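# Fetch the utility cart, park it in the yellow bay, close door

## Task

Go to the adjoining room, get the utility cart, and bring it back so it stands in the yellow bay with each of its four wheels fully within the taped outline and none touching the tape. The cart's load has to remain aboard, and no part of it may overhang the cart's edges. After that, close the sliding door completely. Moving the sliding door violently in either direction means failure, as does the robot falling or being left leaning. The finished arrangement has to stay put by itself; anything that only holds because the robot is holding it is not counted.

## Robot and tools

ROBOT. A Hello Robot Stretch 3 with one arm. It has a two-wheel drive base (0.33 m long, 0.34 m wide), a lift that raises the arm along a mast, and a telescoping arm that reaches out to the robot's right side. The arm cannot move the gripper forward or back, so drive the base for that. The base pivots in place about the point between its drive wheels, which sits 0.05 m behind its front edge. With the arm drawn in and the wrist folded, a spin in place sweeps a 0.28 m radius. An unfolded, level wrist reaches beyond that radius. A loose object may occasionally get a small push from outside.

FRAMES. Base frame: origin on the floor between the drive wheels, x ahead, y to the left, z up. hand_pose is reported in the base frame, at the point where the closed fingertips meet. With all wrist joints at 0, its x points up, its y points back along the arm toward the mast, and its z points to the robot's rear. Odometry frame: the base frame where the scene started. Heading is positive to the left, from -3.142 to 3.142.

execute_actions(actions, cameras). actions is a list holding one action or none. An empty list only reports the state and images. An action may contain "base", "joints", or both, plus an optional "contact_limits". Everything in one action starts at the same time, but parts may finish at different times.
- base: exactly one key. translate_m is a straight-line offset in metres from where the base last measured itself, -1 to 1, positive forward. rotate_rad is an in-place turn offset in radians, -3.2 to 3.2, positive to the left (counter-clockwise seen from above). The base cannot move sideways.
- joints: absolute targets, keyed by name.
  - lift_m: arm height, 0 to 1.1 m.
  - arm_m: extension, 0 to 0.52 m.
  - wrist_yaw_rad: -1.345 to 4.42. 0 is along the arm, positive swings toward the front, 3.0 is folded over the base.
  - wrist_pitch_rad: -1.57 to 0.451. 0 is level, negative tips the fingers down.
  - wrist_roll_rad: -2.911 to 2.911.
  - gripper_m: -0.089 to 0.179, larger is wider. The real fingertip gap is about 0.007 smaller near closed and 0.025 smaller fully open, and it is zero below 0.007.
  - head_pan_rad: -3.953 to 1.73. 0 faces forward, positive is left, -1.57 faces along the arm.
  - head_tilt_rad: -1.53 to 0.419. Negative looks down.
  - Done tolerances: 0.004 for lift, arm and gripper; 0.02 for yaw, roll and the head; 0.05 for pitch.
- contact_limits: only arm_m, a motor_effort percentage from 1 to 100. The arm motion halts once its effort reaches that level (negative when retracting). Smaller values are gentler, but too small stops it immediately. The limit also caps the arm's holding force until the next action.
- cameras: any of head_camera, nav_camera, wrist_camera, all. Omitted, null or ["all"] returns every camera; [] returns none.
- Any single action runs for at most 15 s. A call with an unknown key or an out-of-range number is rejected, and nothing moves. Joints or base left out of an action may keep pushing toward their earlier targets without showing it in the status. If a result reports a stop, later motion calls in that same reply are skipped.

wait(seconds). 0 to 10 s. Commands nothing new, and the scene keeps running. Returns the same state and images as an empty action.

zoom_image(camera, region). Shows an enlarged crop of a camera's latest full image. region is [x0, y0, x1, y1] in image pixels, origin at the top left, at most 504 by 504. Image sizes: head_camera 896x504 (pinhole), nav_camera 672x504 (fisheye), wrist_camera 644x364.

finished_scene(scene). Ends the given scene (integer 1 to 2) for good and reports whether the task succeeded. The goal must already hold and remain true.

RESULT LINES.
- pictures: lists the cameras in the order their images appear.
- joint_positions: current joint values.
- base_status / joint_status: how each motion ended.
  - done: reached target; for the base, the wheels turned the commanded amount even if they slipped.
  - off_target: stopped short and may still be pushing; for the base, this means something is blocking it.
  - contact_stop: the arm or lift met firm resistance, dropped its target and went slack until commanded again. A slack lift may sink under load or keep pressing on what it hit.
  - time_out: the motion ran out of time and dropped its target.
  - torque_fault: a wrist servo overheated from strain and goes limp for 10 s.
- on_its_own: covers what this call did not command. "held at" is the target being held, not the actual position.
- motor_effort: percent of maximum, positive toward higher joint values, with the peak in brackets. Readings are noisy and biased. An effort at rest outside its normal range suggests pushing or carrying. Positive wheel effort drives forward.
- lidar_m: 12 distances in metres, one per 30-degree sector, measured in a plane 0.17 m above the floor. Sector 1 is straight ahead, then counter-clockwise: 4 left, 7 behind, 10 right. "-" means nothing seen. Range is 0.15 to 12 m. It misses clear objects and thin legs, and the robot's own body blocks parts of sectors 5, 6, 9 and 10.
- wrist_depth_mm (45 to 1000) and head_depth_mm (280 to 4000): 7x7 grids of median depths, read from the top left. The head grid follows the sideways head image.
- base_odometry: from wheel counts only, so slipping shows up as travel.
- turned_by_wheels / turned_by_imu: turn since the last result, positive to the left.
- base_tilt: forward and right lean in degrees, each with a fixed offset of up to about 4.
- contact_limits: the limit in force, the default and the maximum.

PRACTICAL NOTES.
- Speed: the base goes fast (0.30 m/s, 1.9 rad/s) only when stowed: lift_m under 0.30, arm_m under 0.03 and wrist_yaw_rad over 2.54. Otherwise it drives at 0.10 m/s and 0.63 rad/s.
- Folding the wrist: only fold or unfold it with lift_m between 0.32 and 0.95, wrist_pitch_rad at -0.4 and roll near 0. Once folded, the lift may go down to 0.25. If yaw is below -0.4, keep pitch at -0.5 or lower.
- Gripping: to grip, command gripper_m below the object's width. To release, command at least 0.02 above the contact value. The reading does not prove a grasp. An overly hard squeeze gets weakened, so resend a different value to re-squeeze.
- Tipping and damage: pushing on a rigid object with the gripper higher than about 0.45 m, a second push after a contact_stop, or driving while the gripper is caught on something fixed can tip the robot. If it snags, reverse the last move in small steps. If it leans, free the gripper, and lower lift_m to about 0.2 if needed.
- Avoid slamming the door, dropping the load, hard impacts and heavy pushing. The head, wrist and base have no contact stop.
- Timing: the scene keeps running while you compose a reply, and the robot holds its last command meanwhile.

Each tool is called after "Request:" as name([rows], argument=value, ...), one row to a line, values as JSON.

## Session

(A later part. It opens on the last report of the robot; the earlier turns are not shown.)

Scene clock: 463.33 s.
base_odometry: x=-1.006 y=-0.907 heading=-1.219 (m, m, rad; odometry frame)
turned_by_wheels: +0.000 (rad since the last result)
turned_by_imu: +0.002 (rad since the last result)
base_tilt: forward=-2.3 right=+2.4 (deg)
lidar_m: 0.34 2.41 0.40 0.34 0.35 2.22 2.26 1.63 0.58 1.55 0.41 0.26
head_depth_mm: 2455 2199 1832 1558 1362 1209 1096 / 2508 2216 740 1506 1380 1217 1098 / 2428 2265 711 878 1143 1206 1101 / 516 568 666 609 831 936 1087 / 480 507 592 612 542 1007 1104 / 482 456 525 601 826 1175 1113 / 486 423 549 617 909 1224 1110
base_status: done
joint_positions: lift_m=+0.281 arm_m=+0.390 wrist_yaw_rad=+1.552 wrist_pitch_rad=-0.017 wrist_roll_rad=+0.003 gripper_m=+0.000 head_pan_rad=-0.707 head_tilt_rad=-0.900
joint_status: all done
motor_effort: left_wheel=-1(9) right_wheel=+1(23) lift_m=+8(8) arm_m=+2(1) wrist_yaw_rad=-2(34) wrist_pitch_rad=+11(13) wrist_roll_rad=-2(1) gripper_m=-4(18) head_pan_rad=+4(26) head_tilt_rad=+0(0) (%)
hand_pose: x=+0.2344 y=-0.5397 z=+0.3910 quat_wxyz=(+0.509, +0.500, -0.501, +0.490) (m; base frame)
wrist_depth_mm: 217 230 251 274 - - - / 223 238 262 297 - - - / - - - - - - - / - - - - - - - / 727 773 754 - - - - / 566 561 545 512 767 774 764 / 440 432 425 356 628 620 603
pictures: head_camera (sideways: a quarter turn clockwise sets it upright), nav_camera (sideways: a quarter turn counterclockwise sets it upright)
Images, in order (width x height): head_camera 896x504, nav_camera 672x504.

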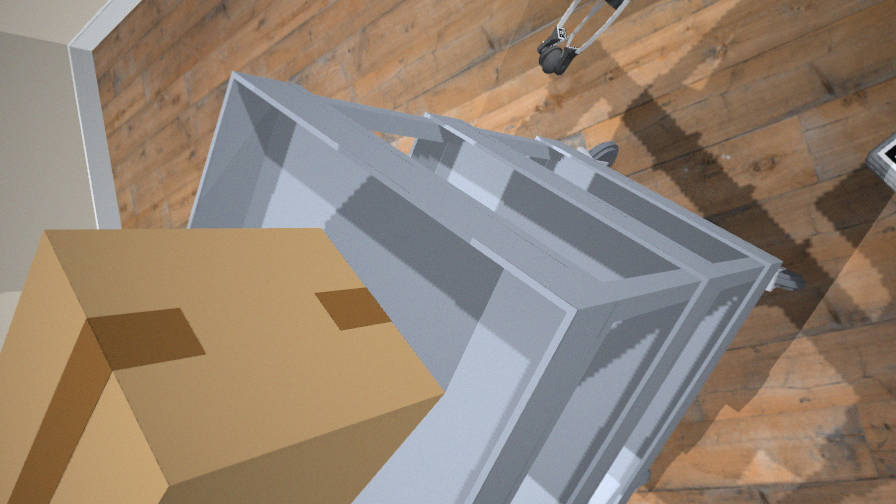

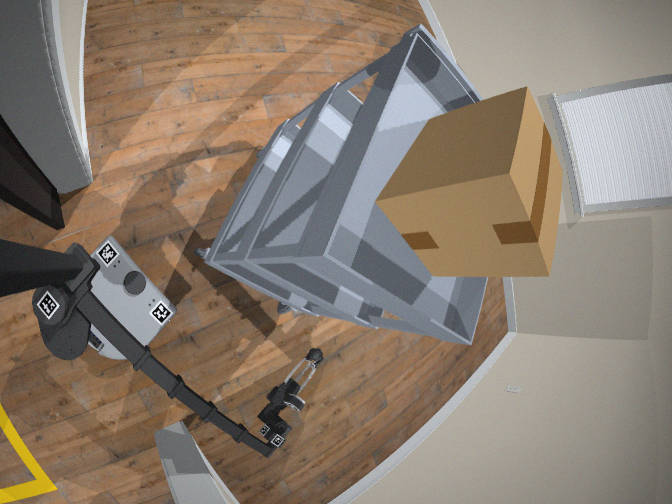

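Request:
execute_actions([
  {"base":{"translate_m":-0.08},"joints":{"gripper_m":0.14,"wrist_yaw_rad":1.57}},
], cameras=[])

Request:
execute_actions([
  {"base":{"rotate_rad":0.28}},
], cameras=[])

Request:
execute_actions([
  {"joints":{"arm_m":0.47,"head_pan_rad":-0.9}},
])

Scene clock: 483.40 s.
base_odometry: x=-1.033 y=-0.832 heading=-1.219 (m, m, rad; odometry frame)
turned_by_wheels: +0.000 (rad since the last result)
turned_by_imu: +0.001 (rad since the last result)
base_tilt: forward=-2.3 right=+2.4 (deg)
lidar_m: 0.39 2.43 0.43 0.33 2.29 2.14 2.18 1.60 0.54 1.52 0.58 0.33
head_depth_mm: 2461 2203 1828 1582 1376 1212 1091 / 2541 2214 1842 1583 1370 1219 1090 / 2518 795 759 1027 1332 1215 1103 / 2429 809 714 965 928 1189 1100 / 546 613 685 600 778 1102 1110 / 506 555 636 616 874 1196 1109 / 489 504 597 630 940 1243 1110
base_status: done
joint_positions: lift_m=+0.281 arm_m=+0.390 wrist_yaw_rad=+1.568 wrist_pitch_rad=-0.017 wrist_roll_rad=+0.003 gripper_m=+0.140 head_pan_rad=-0.707 head_tilt_rad=-0.900
joint_status: all done
motor_effort: left_wheel=-1(4) right_wheel=+1(2) lift_m=+8(8) arm_m=+2(2) wrist_yaw_rad=+3(3) wrist_pitch_rad=+11(11) wrist_roll_rad=-1(1) gripper_m=+0(97) head_pan_rad=+5(5) head_tilt_rad=+0(0) (%)
hand_pose: x=+0.2344 y=-0.5357 z=+0.3910 quat_wxyz=(+0.505, +0.504, -0.497, +0.494) (m; base frame)
wrist_depth_mm: 275 294 317 346 - - - / 284 304 331 362 - - - / - - - - - - - / - - 979 - - - - / 788 841 753 698 - - - / 555 - 543 442 789 746 767 / 456 360 401 440 629 610 612
pictures: none
No camera images: the call's "cameras" was empty. Leave "cameras" out to get every camera's image.

Scene clock: 484.80 s.
base_odometry: x=-1.033 y=-0.832 heading=-0.939 (m, m, rad; odometry frame)
turned_by_wheels: +0.280 (rad since the last result)
turned_by_imu: +0.281 (rad since the last result)
base_tilt: forward=-2.4 right=+2.4 (deg)
lidar_m: 0.69 2.29 0.33 0.34 2.15 2.14 1.82 0.54 0.54 1.66 0.38 0.33
head_depth_mm: 2340 779 720 1025 1366 1215 1089 / 532 653 706 961 1213 1224 1090 / 510 587 677 609 907 1185 1096 / 494 545 656 608 813 1138 1102 / 494 541 673 640 940 1212 1109 / 555 729 721 996 1329 1239 1106 / 2264 855 765 1509 1410 1237 1112
base_status: done
joint_positions: lift_m=+0.281 arm_m=+0.390 wrist_yaw_rad=+1.568 wrist_pitch_rad=-0.017 wrist_roll_rad=+0.003 gripper_m=+0.140 head_pan_rad=-0.707 head_tilt_rad=-0.900
joint_status: not commanded
motor_effort: left_wheel=-1(5) right_wheel=+1(6) lift_m=+8(8) arm_m=+1(1) wrist_yaw_rad=+2(3) wrist_pitch_rad=+11(11) wrist_roll_rad=-2(2) gripper_m=+0(0) head_pan_rad=+3(4) head_tilt_rad=+0(0) (%)
hand_pose: x=+0.2344 y=-0.5356 z=+0.3910 quat_wxyz=(+0.505, +0.504, -0.497, +0.494) (m; base frame)
wrist_depth_mm: 180 183 185 188 190 194 - / 187 189 192 195 198 208 - / - - - - - - - / - - - - - - - / - - 748 730 986 237 - / 844 - 544 535 480 249 769 / 370 432 425 422 383 587 608
pictures: none
No camera images: the call's "cameras" was empty. Leave "cameras" out to get every camera's image.

Scene clock: 486.60 s.
base_odometry: x=-1.033 y=-0.832 heading=-0.939 (m, m, rad; odometry frame)
turned_by_wheels: +0.000 (rad since the last result)
turned_by_imu: +0.000 (rad since the last result)
base_tilt: forward=-2.3 right=+2.4 (deg)
lidar_m: 0.69 2.29 0.33 0.34 2.15 2.14 1.82 0.54 0.54 1.66 0.38 0.33
head_depth_mm: 2464 2189 1821 1566 1342 1220 1111 / 2467 789 840 1514 1346 1218 1095 / 2439 809 713 1001 1228 1223 1108 / 540 629 698 607 898 1158 1098 / 515 571 668 612 746 1148 1108 / 491 523 616 628 940 1238 1109 / 489 538 693 658 1288 1240 1118
base_status: not commanded
joint_positions: lift_m=+0.281 arm_m=+0.470 wrist_yaw_rad=+1.569 wrist_pitch_rad=-0.017 wrist_roll_rad=+0.003 gripper_m=+0.140 head_pan_rad=-0.893 head_tilt_rad=-0.900
joint_status: all done
motor_effort: left_wheel=-1(1) right_wheel=+1(1) lift_m=+8(8) arm_m=+4(5) wrist_yaw_rad=+1(2) wrist_pitch_rad=+11(11) wrist_roll_rad=-2(1) gripper_m=+0(0) head_pan_rad=-4(24) head_tilt_rad=+1(0) (%)
hand_pose: x=+0.2344 y=-0.6153 z=+0.3910 quat_wxyz=(+0.504, +0.504, -0.497, +0.494) (m; base frame)
wrist_depth_mm: 184 187 190 191 - - - / 192 194 197 199 - - - / - - - - - - - / - - - 847 - - - / - 709 747 659 - - - / 520 - 543 506 780 739 754 / 443 434 427 406 615 613 608
pictures: head_camera (sideways: a quarter turn clockwise sets it upright), nav_camera (sideways: a quarter turn counterclockwise sets it upright), wrist_camera
Images, in order (width x height): head_camera 896x504, nav_camera 672x504, wrist_camera 644x364.

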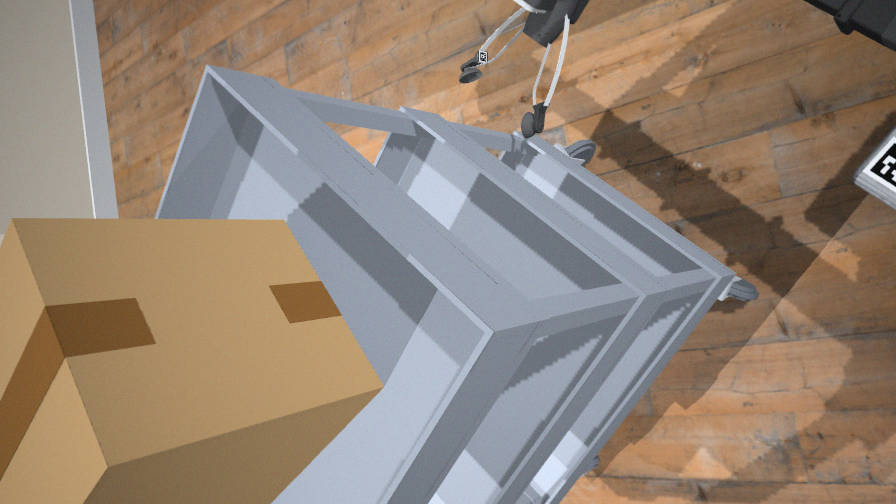

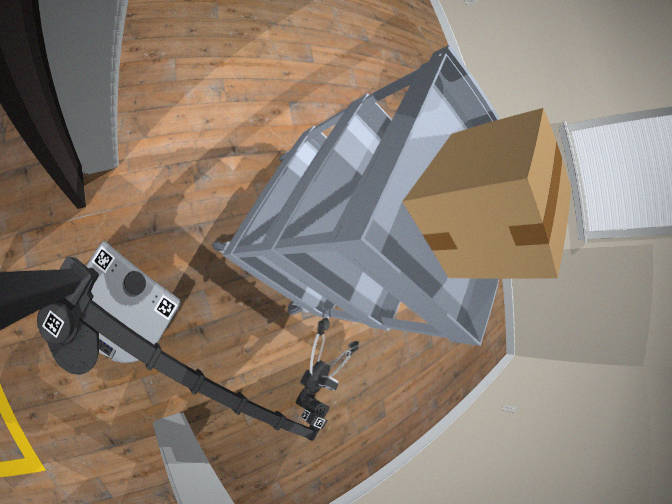

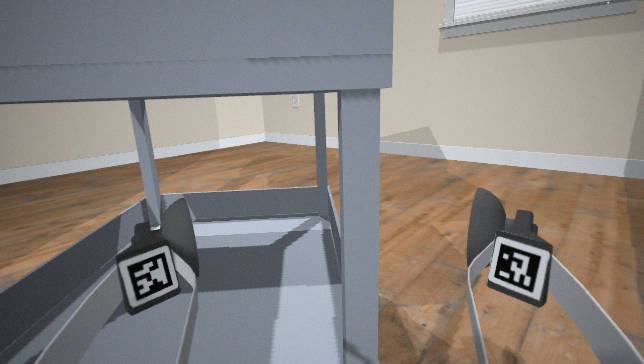

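Request:
execute_actions([
  {"base":{"translate_m":0.105},"joints":{"arm_m":0.49}},
], cameras=["wrist_camera"])

Request:
execute_actions([
  {"joints":{"gripper_m":-0.02}},
], cameras=["wrist_camera","head_camera"])

Scene clock: 491.77 s.
base_odometry: x=-0.971 y=-0.917 heading=-0.939 (m, m, rad; odometry frame)
turned_by_wheels: +0.000 (rad since the last result)
turned_by_imu: +0.000 (rad since the last result)
base_tilt: forward=-2.3 right=+2.4 (deg)
lidar_m: 0.67 2.22 0.37 0.32 2.23 2.23 1.90 0.61 1.36 1.74 0.26 0.28
head_depth_mm: 2433 2212 714 1503 1339 1210 1111 / 2297 756 709 643 1190 1214 1090 / 487 539 659 607 810 1122 1120 / 474 485 577 609 548 819 1088 / 478 439 526 600 852 1168 1102 / 483 471 627 616 919 1213 1110 / 506 589 711 659 1226 1247 1111
base_status: done
joint_positions: lift_m=+0.281 arm_m=+0.490 wrist_yaw_rad=+1.569 wrist_pitch_rad=-0.017 wrist_roll_rad=+0.003 gripper_m=+0.140 head_pan_rad=-0.893 head_tilt_rad=-0.900
joint_status: all done
motor_effort: left_wheel=-1(2) right_wheel=+1(5) lift_m=+8(8) arm_m=+4(5) wrist_yaw_rad=+2(2) wrist_pitch_rad=+11(11) wrist_roll_rad=-1(1) gripper_m=+0(1) head_pan_rad=-4(3) head_tilt_rad=+0(0) (%)
hand_pose: x=+0.2344 y=-0.6353 z=+0.3910 quat_wxyz=(+0.504, +0.504, -0.497, +0.494) (m; base frame)
wrist_depth_mm: 94 94 96 97 - - - / 97 98 99 101 - - - / - - - 112 - - - / - - - 117 - - - / - 708 742 122 - - - / 528 - 551 128 792 737 764 / 450 432 426 134 615 617 605
pictures: wrist_camera
Images, in order (width x height): wrist_camera 644x364.

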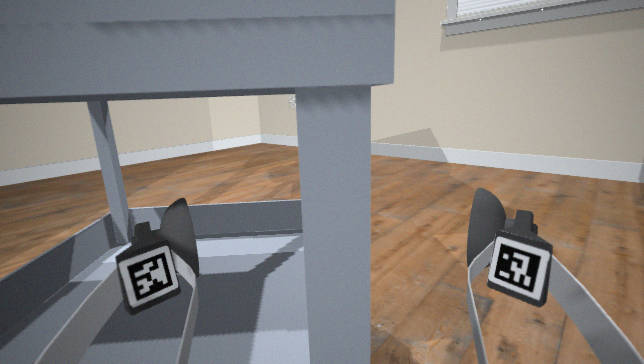

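Scene clock: 493.87 s.
base_odometry: x=-0.971 y=-0.917 heading=-0.939 (m, m, rad; odometry frame)
turned_by_wheels: +0.000 (rad since the last result)
turned_by_imu: +0.000 (rad since the last result)
base_tilt: forward=-2.3 right=+2.4 (deg)
lidar_m: 0.67 2.22 0.37 0.32 2.23 2.22 1.90 0.61 1.37 1.74 0.26 0.28
head_depth_mm: 2446 2209 716 1499 1342 1213 1109 / 2315 760 707 642 1194 1219 1092 / 488 539 660 606 814 1123 1114 / 473 485 578 610 550 818 1086 / 477 440 526 600 847 1174 1099 / 483 471 628 615 915 1217 1109 / 507 586 709 659 1238 1235 1113
base_status: not commanded
joint_positions: lift_m=+0.281 arm_m=+0.490 wrist_yaw_rad=+1.562 wrist_pitch_rad=-0.017 wrist_roll_rad=+0.003 gripper_m=-0.018 head_pan_rad=-0.893 head_tilt_rad=-0.900
joint_status: all done
motor_effort: left_wheel=-1(1) right_wheel=+2(1) lift_m=+8(8) arm_m=+3(4) wrist_yaw_rad=+10(12) wrist_pitch_rad=+11(11) wrist_roll_rad=-1(1) gripper_m=-30(100) head_pan_rad=-3(5) head_tilt_rad=+0(0) (%)
hand_pose: x=+0.2344 y=-0.6370 z=+0.3910 quat_wxyz=(+0.506, +0.503, -0.498, +0.493) (m; base frame)
wrist_depth_mm: 93 94 96 97 - - - / 97 98 99 101 - - - / - - - 112 - - - / - - - 116 - - - / - 719 755 121 - - - / 531 555 522 127 739 787 750 / 438 433 423 133 627 614 608
pictures: head_camera (sideways: a quarter turn clockwise sets it upright), wrist_camera
Images, in order (width x height): head_camera 896x504, wrist_camera 644x364.

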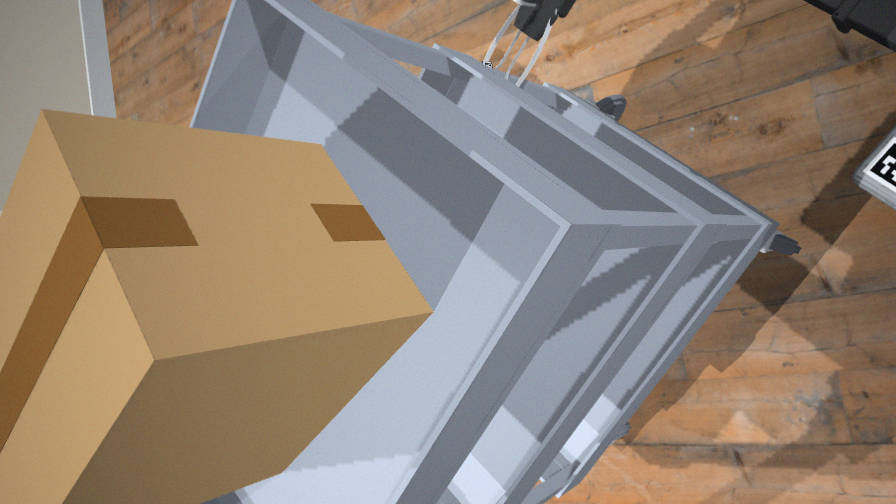

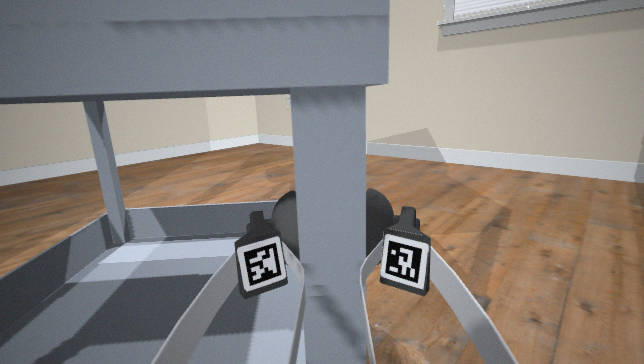

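Request:
execute_actions([
  {"base":{"rotate_rad":-0.25},"joints":{"arm_m":0.42,"head_pan_rad":-0.7}},
], cameras=["head_camera","wrist_camera"])

Scene clock: 497.23 s.
base_odometry: x=-0.971 y=-0.917 heading=-1.190 (m, m, rad; odometry frame)
turned_by_wheels: -0.250 (rad since the last result)
turned_by_imu: -0.231 (rad since the last result)
base_tilt: forward=-2.3 right=+2.4 (deg)
lidar_m: 0.50 2.32 0.37 0.32 0.32 2.22 2.28 0.65 0.62 1.60 0.23 0.22
head_depth_mm: 2353 545 689 614 1017 1216 1090 / 467 475 586 603 825 1184 1097 / 470 438 534 605 529 800 1100 / 474 411 490 584 531 789 1083 / 478 428 559 612 793 1175 1106 / 503 587 706 627 1190 1238 1108 / 2095 809 726 958 1375 1237 1113
base_status: done
joint_positions: lift_m=+0.281 arm_m=+0.421 wrist_yaw_rad=+1.518 wrist_pitch_rad=-0.017 wrist_roll_rad=+0.003 gripper_m=-0.009 head_pan_rad=-0.707 head_tilt_rad=-0.900
joint_status: all done
on_its_own: gripper_m is held at -0.010, not at your -0.020, by its stall guard, which is still easing; wrist_yaw_rad is at rest, and its effort (+67) is outside its rest range (-12 to +12)
motor_effort: left_wheel=-5(34) right_wheel=+7(62) lift_m=+9(9) arm_m=-9(8) wrist_yaw_rad=+67(67) wrist_pitch_rad=+10(11) wrist_roll_rad=-2(1) gripper_m=-28(28) head_pan_rad=+5(25) head_tilt_rad=+0(0) (%)
hand_pose: x=+0.2341 y=-0.5793 z=+0.3910 quat_wxyz=(+0.517, +0.492, -0.509, +0.482) (m; base frame)
wrist_depth_mm: 92 94 96 99 - - - / 96 97 100 103 - - - / - - - 114 - - - / - - - 119 - - - / - 713 737 124 - - - / 535 552 546 130 752 770 765 / 434 437 423 138 618 616 611
pictures: head_camera (sideways: a quarter turn clockwise sets it upright), wrist_camera
Images, in order (width x height): head_camera 896x504, wrist_camera 644x364.

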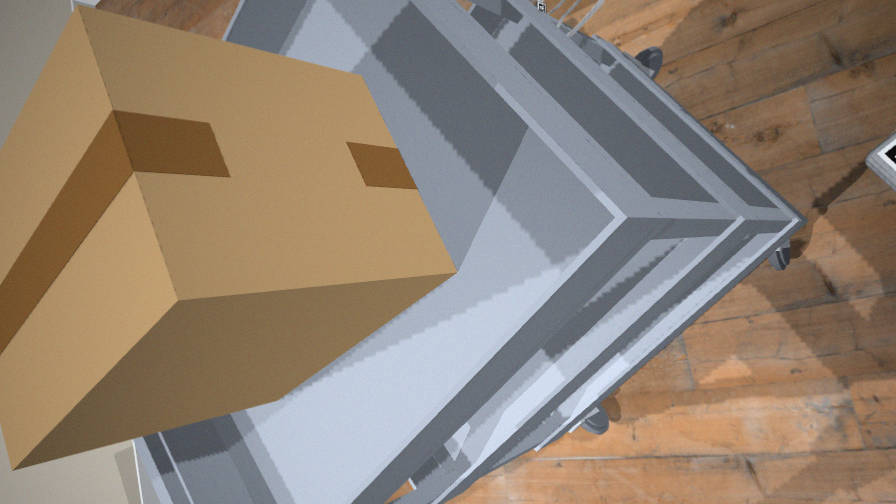

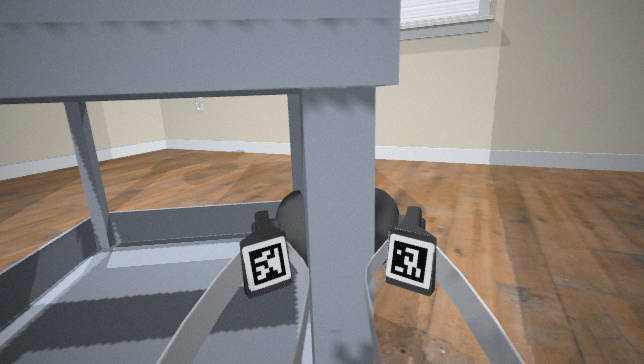

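Request:
execute_actions([
  {"joints":{"wrist_yaw_rad":1.51,"arm_m":0.32}},
], cameras=[])

Request:
execute_actions([
  {"base":{"rotate_rad":-0.2}},
], cameras=["head_camera","nav_camera"])

Scene clock: 504.30 s.
base_odometry: x=-0.971 y=-0.917 heading=-1.189 (m, m, rad; odometry frame)
turned_by_wheels: +0.001 (rad since the last result)
turned_by_imu: +0.001 (rad since the last result)
base_tilt: forward=-2.3 right=+2.4 (deg)
lidar_m: 0.25 2.32 0.37 0.32 0.32 2.22 2.29 0.65 0.62 1.60 0.31 0.25
head_depth_mm: 2486 2192 661 640 1328 1209 1093 / 2372 720 688 605 886 1183 1089 / 470 462 558 606 848 1101 1103 / 475 442 531 598 549 820 1096 / 476 424 504 588 533 782 1086 / 485 416 499 602 543 1225 1110 / 508 816 726 630 1372 1237 1115
base_status: not commanded
joint_positions: lift_m=+0.281 arm_m=+0.321 wrist_yaw_rad=+1.488 wrist_pitch_rad=-0.017 wrist_roll_rad=+0.003 gripper_m=-0.006 head_pan_rad=-0.707 head_tilt_rad=-0.900
joint_status: wrist_yaw_rad off_target (ended at +1.488, target +1.510); the others done
on_its_own: gripper_m is held at -0.007, not at your -0.020, by its stall guard, which is not easing now; wrist_yaw_rad is at rest, and its effort (+28) is outside its rest range (-12 to +12)
motor_effort: left_wheel=+1(8) right_wheel=-4(13) lift_m=+9(9) arm_m=-5(11) wrist_yaw_rad=+28(89) wrist_pitch_rad=+11(11) wrist_roll_rad=-1(1) gripper_m=-20(29) head_pan_rad=+4(4) head_tilt_rad=+0(0) (%)
hand_pose: x=+0.2335 y=-0.4867 z=+0.3909 quat_wxyz=(+0.524, +0.484, -0.516, +0.474) (m; base frame)
wrist_depth_mm: 103 102 101 100 - - - / 108 107 105 104 - - - / - - - 114 - - - / - - - 119 - - - / - 712 762 124 - - - / 509 554 517 130 757 779 777 / 440 435 424 137 628 614 606
pictures: none
No camera images: the call's "cameras" was empty. Leave "cameras" out to get every camera's image.

Scene clock: 505.63 s.
base_odometry: x=-0.971 y=-0.917 heading=-1.390 (m, m, rad; odometry frame)
turned_by_wheels: -0.200 (rad since the last result)
turned_by_imu: -0.186 (rad since the last result)
base_tilt: forward=-2.4 right=+2.4 (deg)
lidar_m: 0.20 2.51 2.21 0.36 0.37 2.23 2.22 1.77 0.62 1.57 0.28 0.21
head_depth_mm: 2120 2151 657 629 1320 1205 1090 / 2450 2097 679 603 871 1178 1094 / 2375 438 531 604 560 1049 1100 / 475 413 495 585 531 787 1065 / 480 401 465 571 533 559 1075 / 482 392 439 579 536 1193 1111 / 487 407 697 619 1313 1246 1115
base_status: done
joint_positions: lift_m=+0.281 arm_m=+0.320 wrist_yaw_rad=+1.522 wrist_pitch_rad=-0.019 wrist_roll_rad=+0.003 gripper_m=-0.006 head_pan_rad=-0.707 head_tilt_rad=-0.900
joint_status: not commanded
on_its_own: gripper_m is held at -0.007, not at your -0.020, by its stall guard, which is not easing now; wrist_yaw_rad is at rest, and its effort (-15) is outside its rest range (-12 to +12); wrist_yaw_rad moved +0.034 to your old target +1.510
motor_effort: left_wheel=-4(23) right_wheel=+11(43) lift_m=+8(8) arm_m=+3(6) wrist_yaw_rad=-15(63) wrist_pitch_rad=+11(12) wrist_roll_rad=-1(1) gripper_m=-23(27) head_pan_rad=+3(5) head_tilt_rad=+0(0) (%)
hand_pose: x=+0.2341 y=-0.4774 z=+0.3906 quat_wxyz=(+0.516, +0.493, -0.508, +0.482) (m; base frame)
wrist_depth_mm: 98 99 99 99 - - - / 102 103 103 103 - - - / - - - 114 - - - / - - - 119 - - - / - 724 771 123 - - - / 510 555 512 130 754 771 752 / 439 433 426 137 620 615 604
pictures: head_camera (sideways: a quarter turn clockwise sets it upright), nav_camera (sideways: a quarter turn counterclockwise sets it upright)
Images, in order (width x height): head_camera 896x504, nav_camera 672x504.

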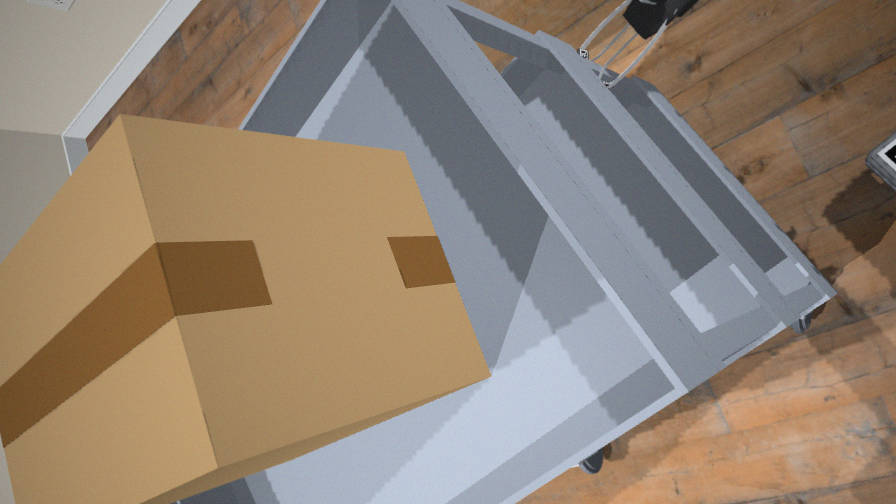

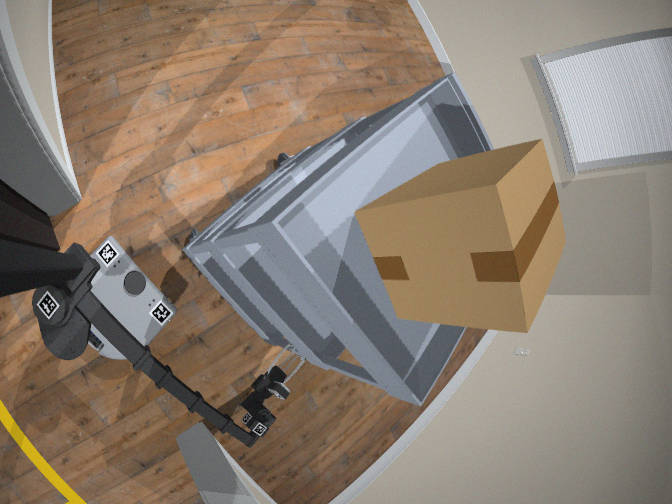

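Request:
execute_actions([
  {"base":{"rotate_rad":-0.33},"joints":{"wrist_yaw_rad":1.53}},
], cameras=[])

Request:
execute_actions([
  {"joints":{"arm_m":0.22,"head_pan_rad":-0.45}},
], cameras=["head_camera","nav_camera"])

Scene clock: 510.63 s.
base_odometry: x=-0.971 y=-0.917 heading=-1.720 (m, m, rad; odometry frame)
turned_by_wheels: -0.331 (rad since the last result)
turned_by_imu: -0.316 (rad since the last result)
base_tilt: forward=-2.4 right=+2.4 (deg)
lidar_m: 0.18 2.63 2.30 0.36 0.32 0.32 2.22 2.26 0.64 0.62 0.25 0.18
head_depth_mm: 1595 1803 655 625 1322 1190 1090 / 1751 1877 674 602 856 1178 1097 / 1830 425 515 594 538 998 1098 / 475 406 476 572 531 766 1052 / 479 392 443 543 533 483 1074 / 484 380 415 568 536 1173 1109 / 488 396 676 617 570 1244 1108
base_status: done
joint_positions: lift_m=+0.281 arm_m=+0.320 wrist_yaw_rad=+1.519 wrist_pitch_rad=-0.019 wrist_roll_rad=+0.003 gripper_m=-0.006 head_pan_rad=-0.707 head_tilt_rad=-0.900
joint_status: all done
on_its_own: gripper_m is held at -0.007, not at your -0.020, by its stall guard, which is not easing now; wrist_yaw_rad is at rest, and its effort (+15) is outside its rest range (-12 to +12)
motor_effort: left_wheel=-6(23) right_wheel=+13(44) lift_m=+9(9) arm_m=+4(5) wrist_yaw_rad=+15(68) wrist_pitch_rad=+12(12) wrist_roll_rad=-2(2) gripper_m=-22(28) head_pan_rad=+4(5) head_tilt_rad=+0(0) (%)
hand_pose: x=+0.2340 y=-0.4782 z=+0.3906 quat_wxyz=(+0.517, +0.492, -0.509, +0.481) (m; base frame)
wrist_depth_mm: 94 95 97 98 - - - / 98 99 100 102 - - - / - - - 113 - - - / - - - 118 - - - / - 711 745 122 - - - / 534 552 515 129 761 774 772 / 436 439 424 136 622 615 600
pictures: none
No camera images: the call's "cameras" was empty. Leave "cameras" out to get every camera's image.

Scene clock: 512.60 s.
base_odometry: x=-0.971 y=-0.917 heading=-1.720 (m, m, rad; odometry frame)
turned_by_wheels: +0.000 (rad since the last result)
turned_by_imu: +0.000 (rad since the last result)
base_tilt: forward=-2.4 right=+2.4 (deg)
lidar_m: 0.23 2.64 2.31 0.36 0.32 0.32 2.23 2.26 0.64 0.62 0.29 0.23
head_depth_mm: 1976 1985 656 600 721 1099 1090 / 469 395 466 578 546 994 1091 / 470 395 458 571 538 804 1097 / 474 393 452 565 531 781 1068 / 478 389 443 555 533 754 1062 / 502 391 670 612 536 512 1112 / 2198 812 726 616 567 1218 1112
base_status: not commanded
joint_positions: lift_m=+0.281 arm_m=+0.221 wrist_yaw_rad=+1.476 wrist_pitch_rad=-0.019 wrist_roll_rad=+0.003 gripper_m=-0.006 head_pan_rad=-0.457 head_tilt_rad=-0.900
joint_status: all done
on_its_own: gripper_m is held at -0.007, not at your -0.020, by its stall guard, which is not easing now; wrist_yaw_rad is at rest, and its effort (+70) is outside its rest range (-12 to +12)
motor_effort: left_wheel=-5(10) right_wheel=+9(20) lift_m=+9(9) arm_m=-9(13) wrist_yaw_rad=+70(100) wrist_pitch_rad=+12(12) wrist_roll_rad=-1(1) gripper_m=-25(30) head_pan_rad=+5(28) head_tilt_rad=+0(0) (%)
hand_pose: x=+0.2332 y=-0.3900 z=+0.3905 quat_wxyz=(+0.527, +0.481, -0.519, +0.470) (m; base frame)
wrist_depth_mm: 101 100 100 100 - - - / 104 104 104 104 - - - / - - - 114 - - - / - - - 120 - - - / - 711 761 124 - - - / 502 551 541 131 745 782 763 / 437 438 423 138 626 611 604
pictures: head_camera (sideways: a quarter turn clockwise sets it upright), nav_camera (sideways: a quarter turn counterclockwise sets it upright)
Images, in order (width x height): head_camera 896x504, nav_camera 672x504.

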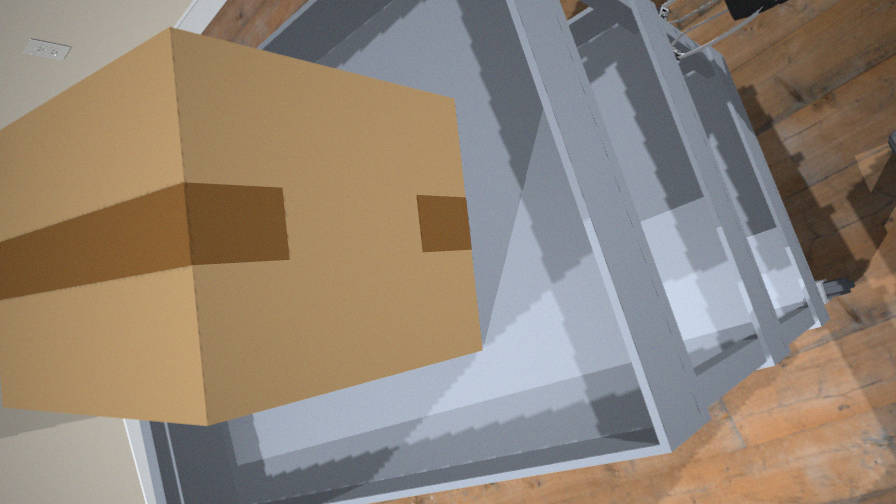

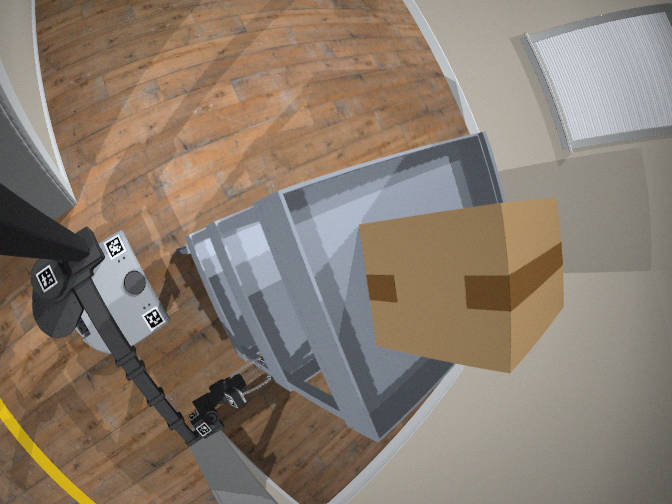

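Request:
execute_actions([
  {"base":{"rotate_rad":0.06},"joints":{"wrist_yaw_rad":1.5}},
], cameras=[])

Request:
execute_actions([
  {"base":{"translate_m":-0.3},"joints":{"head_pan_rad":-0.3}},
], cameras=["head_camera","nav_camera"])

Scene clock: 525.83 s.
base_odometry: x=-0.971 y=-0.917 heading=-1.661 (m, m, rad; odometry frame)
turned_by_wheels: +0.059 (rad since the last result)
turned_by_imu: +0.051 (rad since the last result)
base_tilt: forward=-2.4 right=+2.4 (deg)
lidar_m: 0.25 2.68 2.27 0.36 0.32 0.34 2.23 2.15 0.63 0.62 0.31 0.25
head_depth_mm: 2070 429 659 600 780 1037 1093 / 466 404 478 579 557 1056 1090 / 471 404 475 576 548 815 1101 / 475 402 472 575 538 804 1084 / 478 401 470 575 532 782 1089 / 2162 416 691 614 536 809 1110 / 2192 823 726 633 1333 1241 1119
base_status: rotate_rad off_target (by the wheels' count: +0.0592 of +0.0600)
joint_positions: lift_m=+0.281 arm_m=+0.220 wrist_yaw_rad=+1.471 wrist_pitch_rad=-0.020 wrist_roll_rad=+0.003 gripper_m=-0.006 head_pan_rad=-0.457 head_tilt_rad=-0.900
joint_status: wrist_yaw_rad off_target (ended at +1.471, target +1.500)
on_its_own: gripper_m is held at -0.007, not at your -0.020, by its stall guard, which is not easing now; wrist_yaw_rad is at rest, and its effort (+38) is outside its rest range (-12 to +12)
motor_effort: left_wheel=-7(17) right_wheel=+16(33) lift_m=+8(9) arm_m=-5(4) wrist_yaw_rad=+38(81) wrist_pitch_rad=+12(12) wrist_roll_rad=-1(1) gripper_m=-24(26) head_pan_rad=+4(5) head_tilt_rad=+1(0) (%)
hand_pose: x=+0.2331 y=-0.3910 z=+0.3903 quat_wxyz=(+0.529, +0.480, -0.520, +0.468) (m; base frame)
wrist_depth_mm: 104 102 100 98 - - - / 108 107 105 102 - - - / - - - 113 - - - / - - - 118 - - - / - 707 751 122 - - - / 497 549 517 129 757 786 764 / 435 430 422 135 625 607 604
pictures: none
No camera images: the call's "cameras" was empty. Leave "cameras" out to get every camera's image.

Scene clock: 529.93 s.
base_odometry: x=-0.944 y=-0.618 heading=-1.660 (m, m, rad; odometry frame)
turned_by_wheels: +0.000 (rad since the last result)
turned_by_imu: +0.002 (rad since the last result)
base_tilt: forward=-2.4 right=+2.4 (deg)
lidar_m: 0.42 2.99 0.25 0.25 2.32 1.98 1.92 2.02 1.60 0.61 0.38 0.38
head_depth_mm: 462 479 556 599 850 975 1093 / 479 515 607 583 871 1092 1096 / 508 564 661 595 889 1145 1099 / 2561 827 714 621 913 1186 1103 / 2571 2268 684 691 1321 1224 1108 / 2467 2282 1887 1599 1400 1239 1108 / 2419 2310 1893 1606 1401 1242 1122
base_status: done
joint_positions: lift_m=+0.281 arm_m=+0.220 wrist_yaw_rad=+1.577 wrist_pitch_rad=-0.019 wrist_roll_rad=+0.002 gripper_m=-0.006 head_pan_rad=-0.307 head_tilt_rad=-0.900
joint_status: all done
on_its_own: wrist_yaw_rad is held at +1.557, not at your +1.500, by its stall guard, which is not easing now; gripper_m is held at -0.007, not at your -0.020, by its stall guard, which is not easing now; wrist_yaw_rad is at rest, and its effort (-26) is outside its rest range (-12 to +12)
motor_effort: left_wheel=+4(9) right_wheel=-11(30) lift_m=+9(9) arm_m=+2(4) wrist_yaw_rad=-26(52) wrist_pitch_rad=+12(12) wrist_roll_rad=-1(2) gripper_m=-24(26) head_pan_rad=+5(22) head_tilt_rad=+0(0) (%)
hand_pose: x=+0.2344 y=-0.3632 z=+0.3906 quat_wxyz=(+0.503, +0.507, -0.494, +0.496) (m; base frame)
wrist_depth_mm: 302 176 124 104 141 239 - / 345 200 136 112 168 331 - / - - - 123 - - - / - - - 127 - - - / - - 634 132 718 655 - / 860 502 515 138 506 548 778 / 659 436 426 148 416 590 606
pictures: head_camera (sideways: a quarter turn clockwise sets it upright), nav_camera (sideways: a quarter turn counterclockwise sets it upright)
Images, in order (width x height): head_camera 896x504, nav_camera 672x504.

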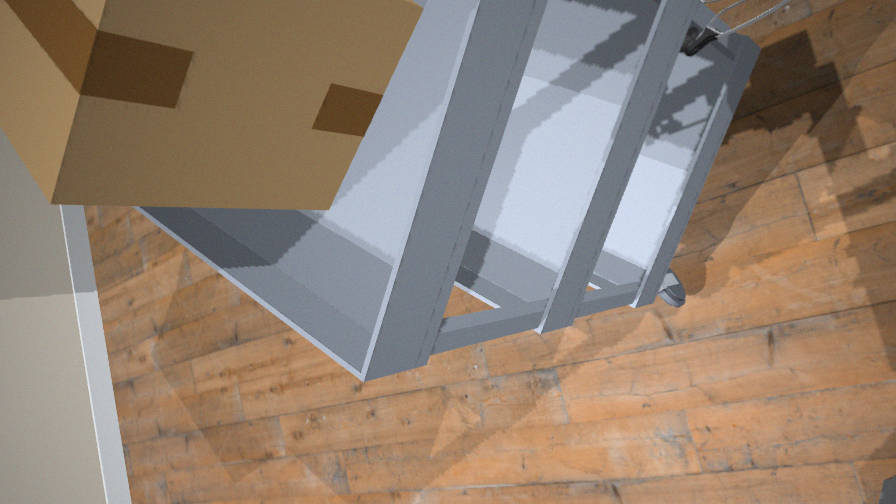

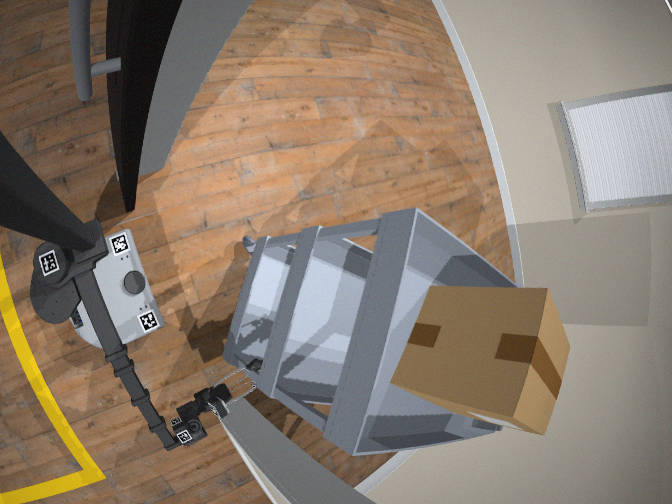

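Request:
execute_actions([
  {"joints":{"gripper_m":0.14,"wrist_yaw_rad":1.57}},
], cameras=[])

Request:
execute_actions([
  {"base":{"translate_m":-0.13}},
], cameras=[])

Request:
execute_actions([
  {"joints":{"lift_m":0.4,"wrist_roll_rad":1.57,"arm_m":0.1,"gripper_m":0.179,"head_pan_rad":-0.4,"head_tilt_rad":-0.9}},
])

Scene clock: 550.87 s.
base_odometry: x=-0.944 y=-0.618 heading=-1.661 (m, m, rad; odometry frame)
turned_by_wheels: -0.001 (rad since the last result)
turned_by_imu: +0.000 (rad since the last result)
base_tilt: forward=-2.3 right=+2.4 (deg)
lidar_m: 0.42 2.99 0.25 0.25 2.32 1.98 1.92 2.01 1.60 0.61 0.38 0.38
head_depth_mm: 462 479 554 601 848 938 1088 / 480 516 606 584 874 1095 1094 / 507 565 663 595 890 1136 1089 / 2574 815 715 616 912 1184 1103 / 2569 2296 683 695 1320 1222 1100 / 2513 2283 1895 1602 1392 1234 1112 / 2429 2296 1900 1614 1395 1238 1115
base_status: not commanded
joint_positions: lift_m=+0.281 arm_m=+0.220 wrist_yaw_rad=+1.570 wrist_pitch_rad=-0.018 wrist_roll_rad=+0.002 gripper_m=+0.140 head_pan_rad=-0.307 head_tilt_rad=-0.900
joint_status: all done
motor_effort: left_wheel=-1(4) right_wheel=+0(11) lift_m=+8(8) arm_m=+2(1) wrist_yaw_rad=+0(25) wrist_pitch_rad=+11(12) wrist_roll_rad=-1(1) gripper_m=+1(97) head_pan_rad=+5(4) head_tilt_rad=+0(0) (%)
hand_pose: x=+0.2344 y=-0.3651 z=+0.3908 quat_wxyz=(+0.504, +0.505, -0.496, +0.495) (m; base frame)
wrist_depth_mm: 289 171 122 106 150 259 - / 329 194 131 113 178 366 - / - - - 124 - - - / - - - 130 - - - / - - 663 136 722 700 - / 838 - 542 143 524 507 761 / 671 419 426 151 416 586 607
pictures: none
No camera images: the call's "cameras" was empty. Leave "cameras" out to get every camera's image.

Scene clock: 553.33 s.
base_odometry: x=-0.933 y=-0.488 heading=-1.661 (m, m, rad; odometry frame)
turned_by_wheels: +0.000 (rad since the last result)
turned_by_imu: +0.001 (rad since the last result)
base_tilt: forward=-2.4 right=+2.3 (deg)
lidar_m: 0.53 0.51 0.30 0.80 2.33 1.85 1.80 1.88 1.59 0.81 0.48 0.48
head_depth_mm: 503 585 685 639 918 1215 1086 / 528 603 677 955 925 1178 1094 / 564 656 710 979 1165 1222 1098 / 628 818 688 1006 1225 1229 1104 / 2609 818 705 970 1321 1232 1101 / 2602 2267 1762 1622 1395 1243 1106 / 2560 2311 1895 1619 1399 1242 1100
base_status: done
joint_positions: lift_m=+0.281 arm_m=+0.220 wrist_yaw_rad=+1.570 wrist_pitch_rad=-0.018 wrist_roll_rad=+0.002 gripper_m=+0.140 head_pan_rad=-0.307 head_tilt_rad=-0.900
joint_status: not commanded
motor_effort: left_wheel=-1(5) right_wheel=+2(2) lift_m=+8(9) arm_m=+1(2) wrist_yaw_rad=+1(0) wrist_pitch_rad=+11(11) wrist_roll_rad=-1(2) gripper_m=+0(0) head_pan_rad=+4(4) head_tilt_rad=+0(1) (%)
hand_pose: x=+0.2344 y=-0.3651 z=+0.3908 quat_wxyz=(+0.504, +0.505, -0.496, +0.495) (m; base frame)
wrist_depth_mm: - 419 276 233 319 640 - / - 432 301 244 353 - - / - - - 262 - - - / - - - 838 960 - - / - - 711 641 725 803 949 / 839 - 541 486 503 734 291 / 672 616 404 316 467 616 561
pictures: none
No camera images: the call's "cameras" was empty. Leave "cameras" out to get every camera's image.

Scene clock: 555.47 s.
base_odometry: x=-0.933 y=-0.488 heading=-1.661 (m, m, rad; odometry frame)
turned_by_wheels: +0.000 (rad since the last result)
turned_by_imu: +0.000 (rad since the last result)
base_tilt: forward=-2.3 right=+2.4 (deg)
lidar_m: 0.53 0.51 0.31 0.80 2.33 1.85 1.79 1.88 1.59 0.81 0.48 0.48
head_depth_mm: 578 779 705 662 1348 1227 1106 / 518 596 689 961 924 1191 1097 / 536 621 693 983 1133 1207 1096 / 570 672 713 986 1211 1226 1100 / 2597 822 689 1004 1252 1237 1108 / 2595 2280 698 1519 1393 1235 1112 / 2537 2301 1867 1604 1402 1238 1109
base_status: not commanded
joint_positions: lift_m=+0.399 arm_m=+0.100 wrist_yaw_rad=+1.570 wrist_pitch_rad=-0.018 wrist_roll_rad=+1.569 gripper_m=+0.179 head_pan_rad=-0.393 head_tilt_rad=-0.900
joint_status: all done
motor_effort: left_wheel=-1(1) right_wheel=+1(1) lift_m=+33(35) arm_m=-2(3) wrist_yaw_rad=+0(0) wrist_pitch_rad=+11(11) wrist_roll_rad=+0(3) gripper_m=+1(98) head_pan_rad=-3(18) head_tilt_rad=+0(2) (%)
hand_pose: x=+0.2344 y=-0.2454 z=+0.5090 quat_wxyz=(+0.007, +0.707, -0.707, -0.006) (m; base frame)
wrist_depth_mm: 246 244 241 235 238 245 243 / 309 428 887 256 889 590 404 / 339 489 - 299 - 630 420 / 362 485 - 364 - 641 392 / - 561 - 481 - 632 551 / - - - - - 935 - / - - - - - 931 631
pictures: head_camera (sideways: a quarter turn clockwise sets it upright), nav_camera (sideways: a quarter turn counterclockwise sets it upright), wrist_camera
Images, in order (width x height): head_camera 896x504, nav_camera 672x504, wrist_camera 644x364.

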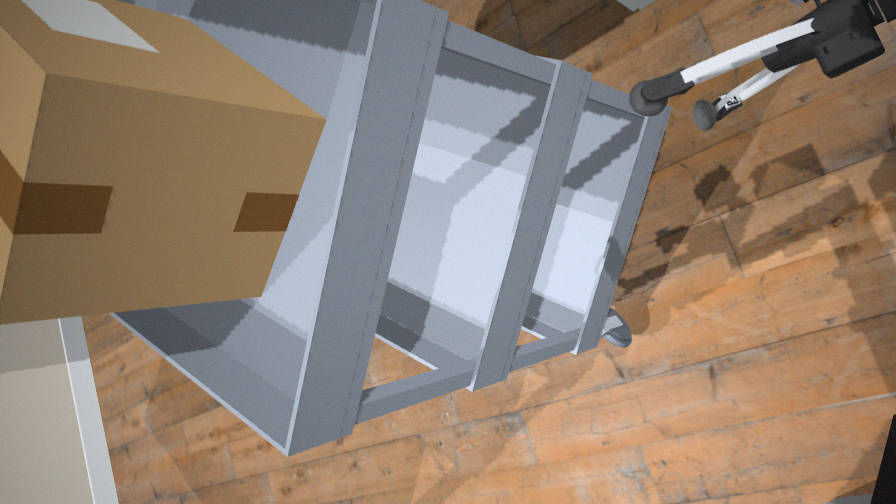

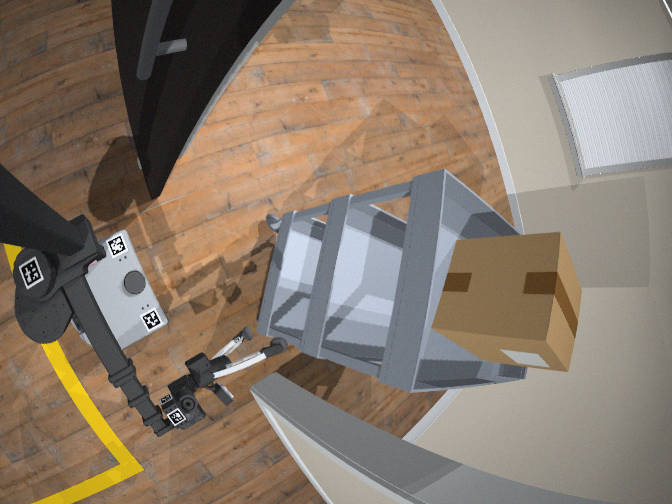

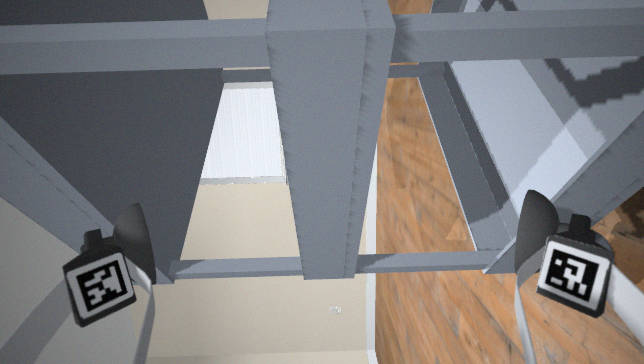

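Request:
execute_actions([
  {"base":{"translate_m":0.2}},
], cameras=["wrist_camera"])

Request:
execute_actions([
  {"joints":{"gripper_m":0.0}},
], cameras=["wrist_camera","nav_camera"])

Scene clock: 561.43 s.
base_odometry: x=-0.951 y=-0.687 heading=-1.661 (m, m, rad; odometry frame)
turned_by_wheels: +0.000 (rad since the last result)
turned_by_imu: +0.000 (rad since the last result)
base_tilt: forward=-2.4 right=+2.4 (deg)
lidar_m: 0.36 2.92 0.37 0.24 2.32 2.05 1.99 2.09 1.61 0.60 0.33 0.32
head_depth_mm: 461 423 493 574 534 797 1102 / 467 450 533 593 826 988 1090 / 471 482 577 606 842 1077 1104 / 2546 793 699 607 863 1122 1103 / 2568 2276 683 611 844 1185 1107 / 2462 2263 1882 630 1392 1227 1106 / 2374 2282 1890 1605 1400 1241 1112
base_status: done
joint_positions: lift_m=+0.399 arm_m=+0.100 wrist_yaw_rad=+1.570 wrist_pitch_rad=-0.018 wrist_roll_rad=+1.569 gripper_m=+0.179 head_pan_rad=-0.393 head_tilt_rad=-0.900
joint_status: not commanded
motor_effort: left_wheel=-2(3) right_wheel=+1(4) lift_m=+34(33) arm_m=-3(3) wrist_yaw_rad=+0(0) wrist_pitch_rad=+11(11) wrist_roll_rad=+0(0) gripper_m=+1(1) head_pan_rad=-4(5) head_tilt_rad=+0(0) (%)
hand_pose: x=+0.2344 y=-0.2454 z=+0.5090 quat_wxyz=(+0.007, +0.707, -0.707, -0.006) (m; base frame)
wrist_depth_mm: 344 403 68 68 69 69 383 / 343 459 78 78 79 80 423 / 338 485 91 92 93 101 420 / 338 487 115 111 112 547 422 / 334 - - 140 142 - 396 / 312 - - 189 224 - - / 348 383 393 294 379 383 384
pictures: wrist_camera
Images, in order (width x height): wrist_camera 644x364.

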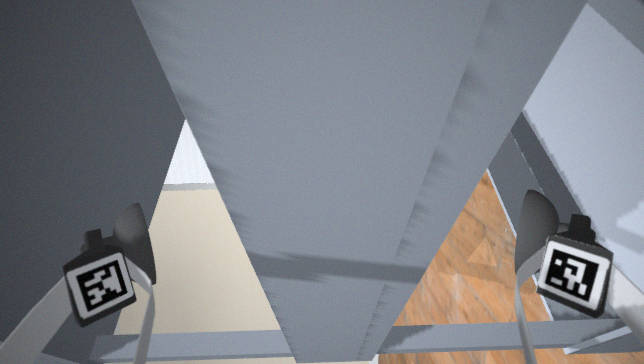

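Scene clock: 563.70 s.
base_odometry: x=-0.951 y=-0.688 heading=-1.661 (m, m, rad; odometry frame)
turned_by_wheels: +0.000 (rad since the last result)
turned_by_imu: +0.001 (rad since the last result)
base_tilt: forward=-2.3 right=+2.4 (deg)
lidar_m: 0.36 2.91 0.37 0.24 2.32 2.05 1.99 2.09 1.61 0.60 0.32 0.32
head_depth_mm: 462 418 488 569 532 799 1098 / 465 447 526 593 823 965 1095 / 470 477 570 606 844 1068 1103 / 2550 793 700 609 861 1122 1105 / 2526 2258 685 609 848 1190 1107 / 2462 2290 1886 1504 1392 1240 1103 / 2382 2300 1892 1608 1397 1239 1105
base_status: not commanded
joint_positions: lift_m=+0.399 arm_m=+0.100 wrist_yaw_rad=+1.569 wrist_pitch_rad=-0.030 wrist_roll_rad=+1.578 gripper_m=+0.003 head_pan_rad=-0.393 head_tilt_rad=-0.900
joint_status: all done
motor_effort: left_wheel=+1(1) right_wheel=-7(13) lift_m=+33(33) arm_m=-2(3) wrist_yaw_rad=+1(2) wrist_pitch_rad=+19(23) wrist_roll_rad=-4(3) gripper_m=-77(100) head_pan_rad=-4(5) head_tilt_rad=+0(1) (%)
hand_pose: x=+0.2340 y=-0.2457 z=+0.5059 quat_wxyz=(+0.009, +0.706, -0.708, -0.013) (m; base frame)
wrist_depth_mm: 345 65 64 65 66 67 389 / 350 412 73 74 75 77 408 / 347 467 86 87 88 96 415 / 345 497 103 105 107 537 417 / 343 493 129 132 134 507 421 / 341 - - 177 195 852 418 / 337 397 380 271 380 384 380
pictures: nav_camera (sideways: a quarter turn counterclockwise sets it upright), wrist_camera
Images, in order (width x height): nav_camera 672x504, wrist_camera 644x364.

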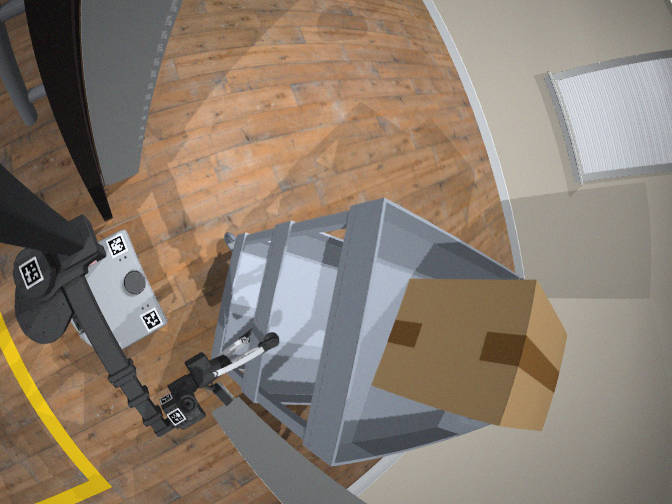

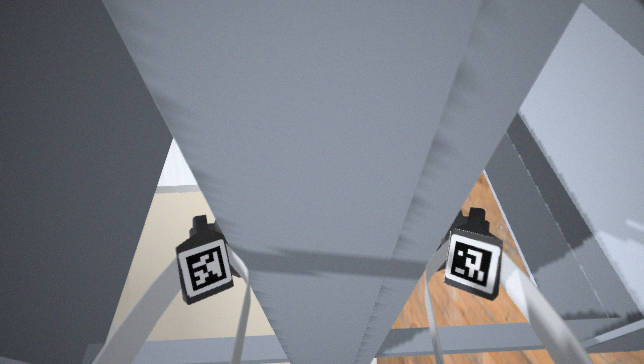

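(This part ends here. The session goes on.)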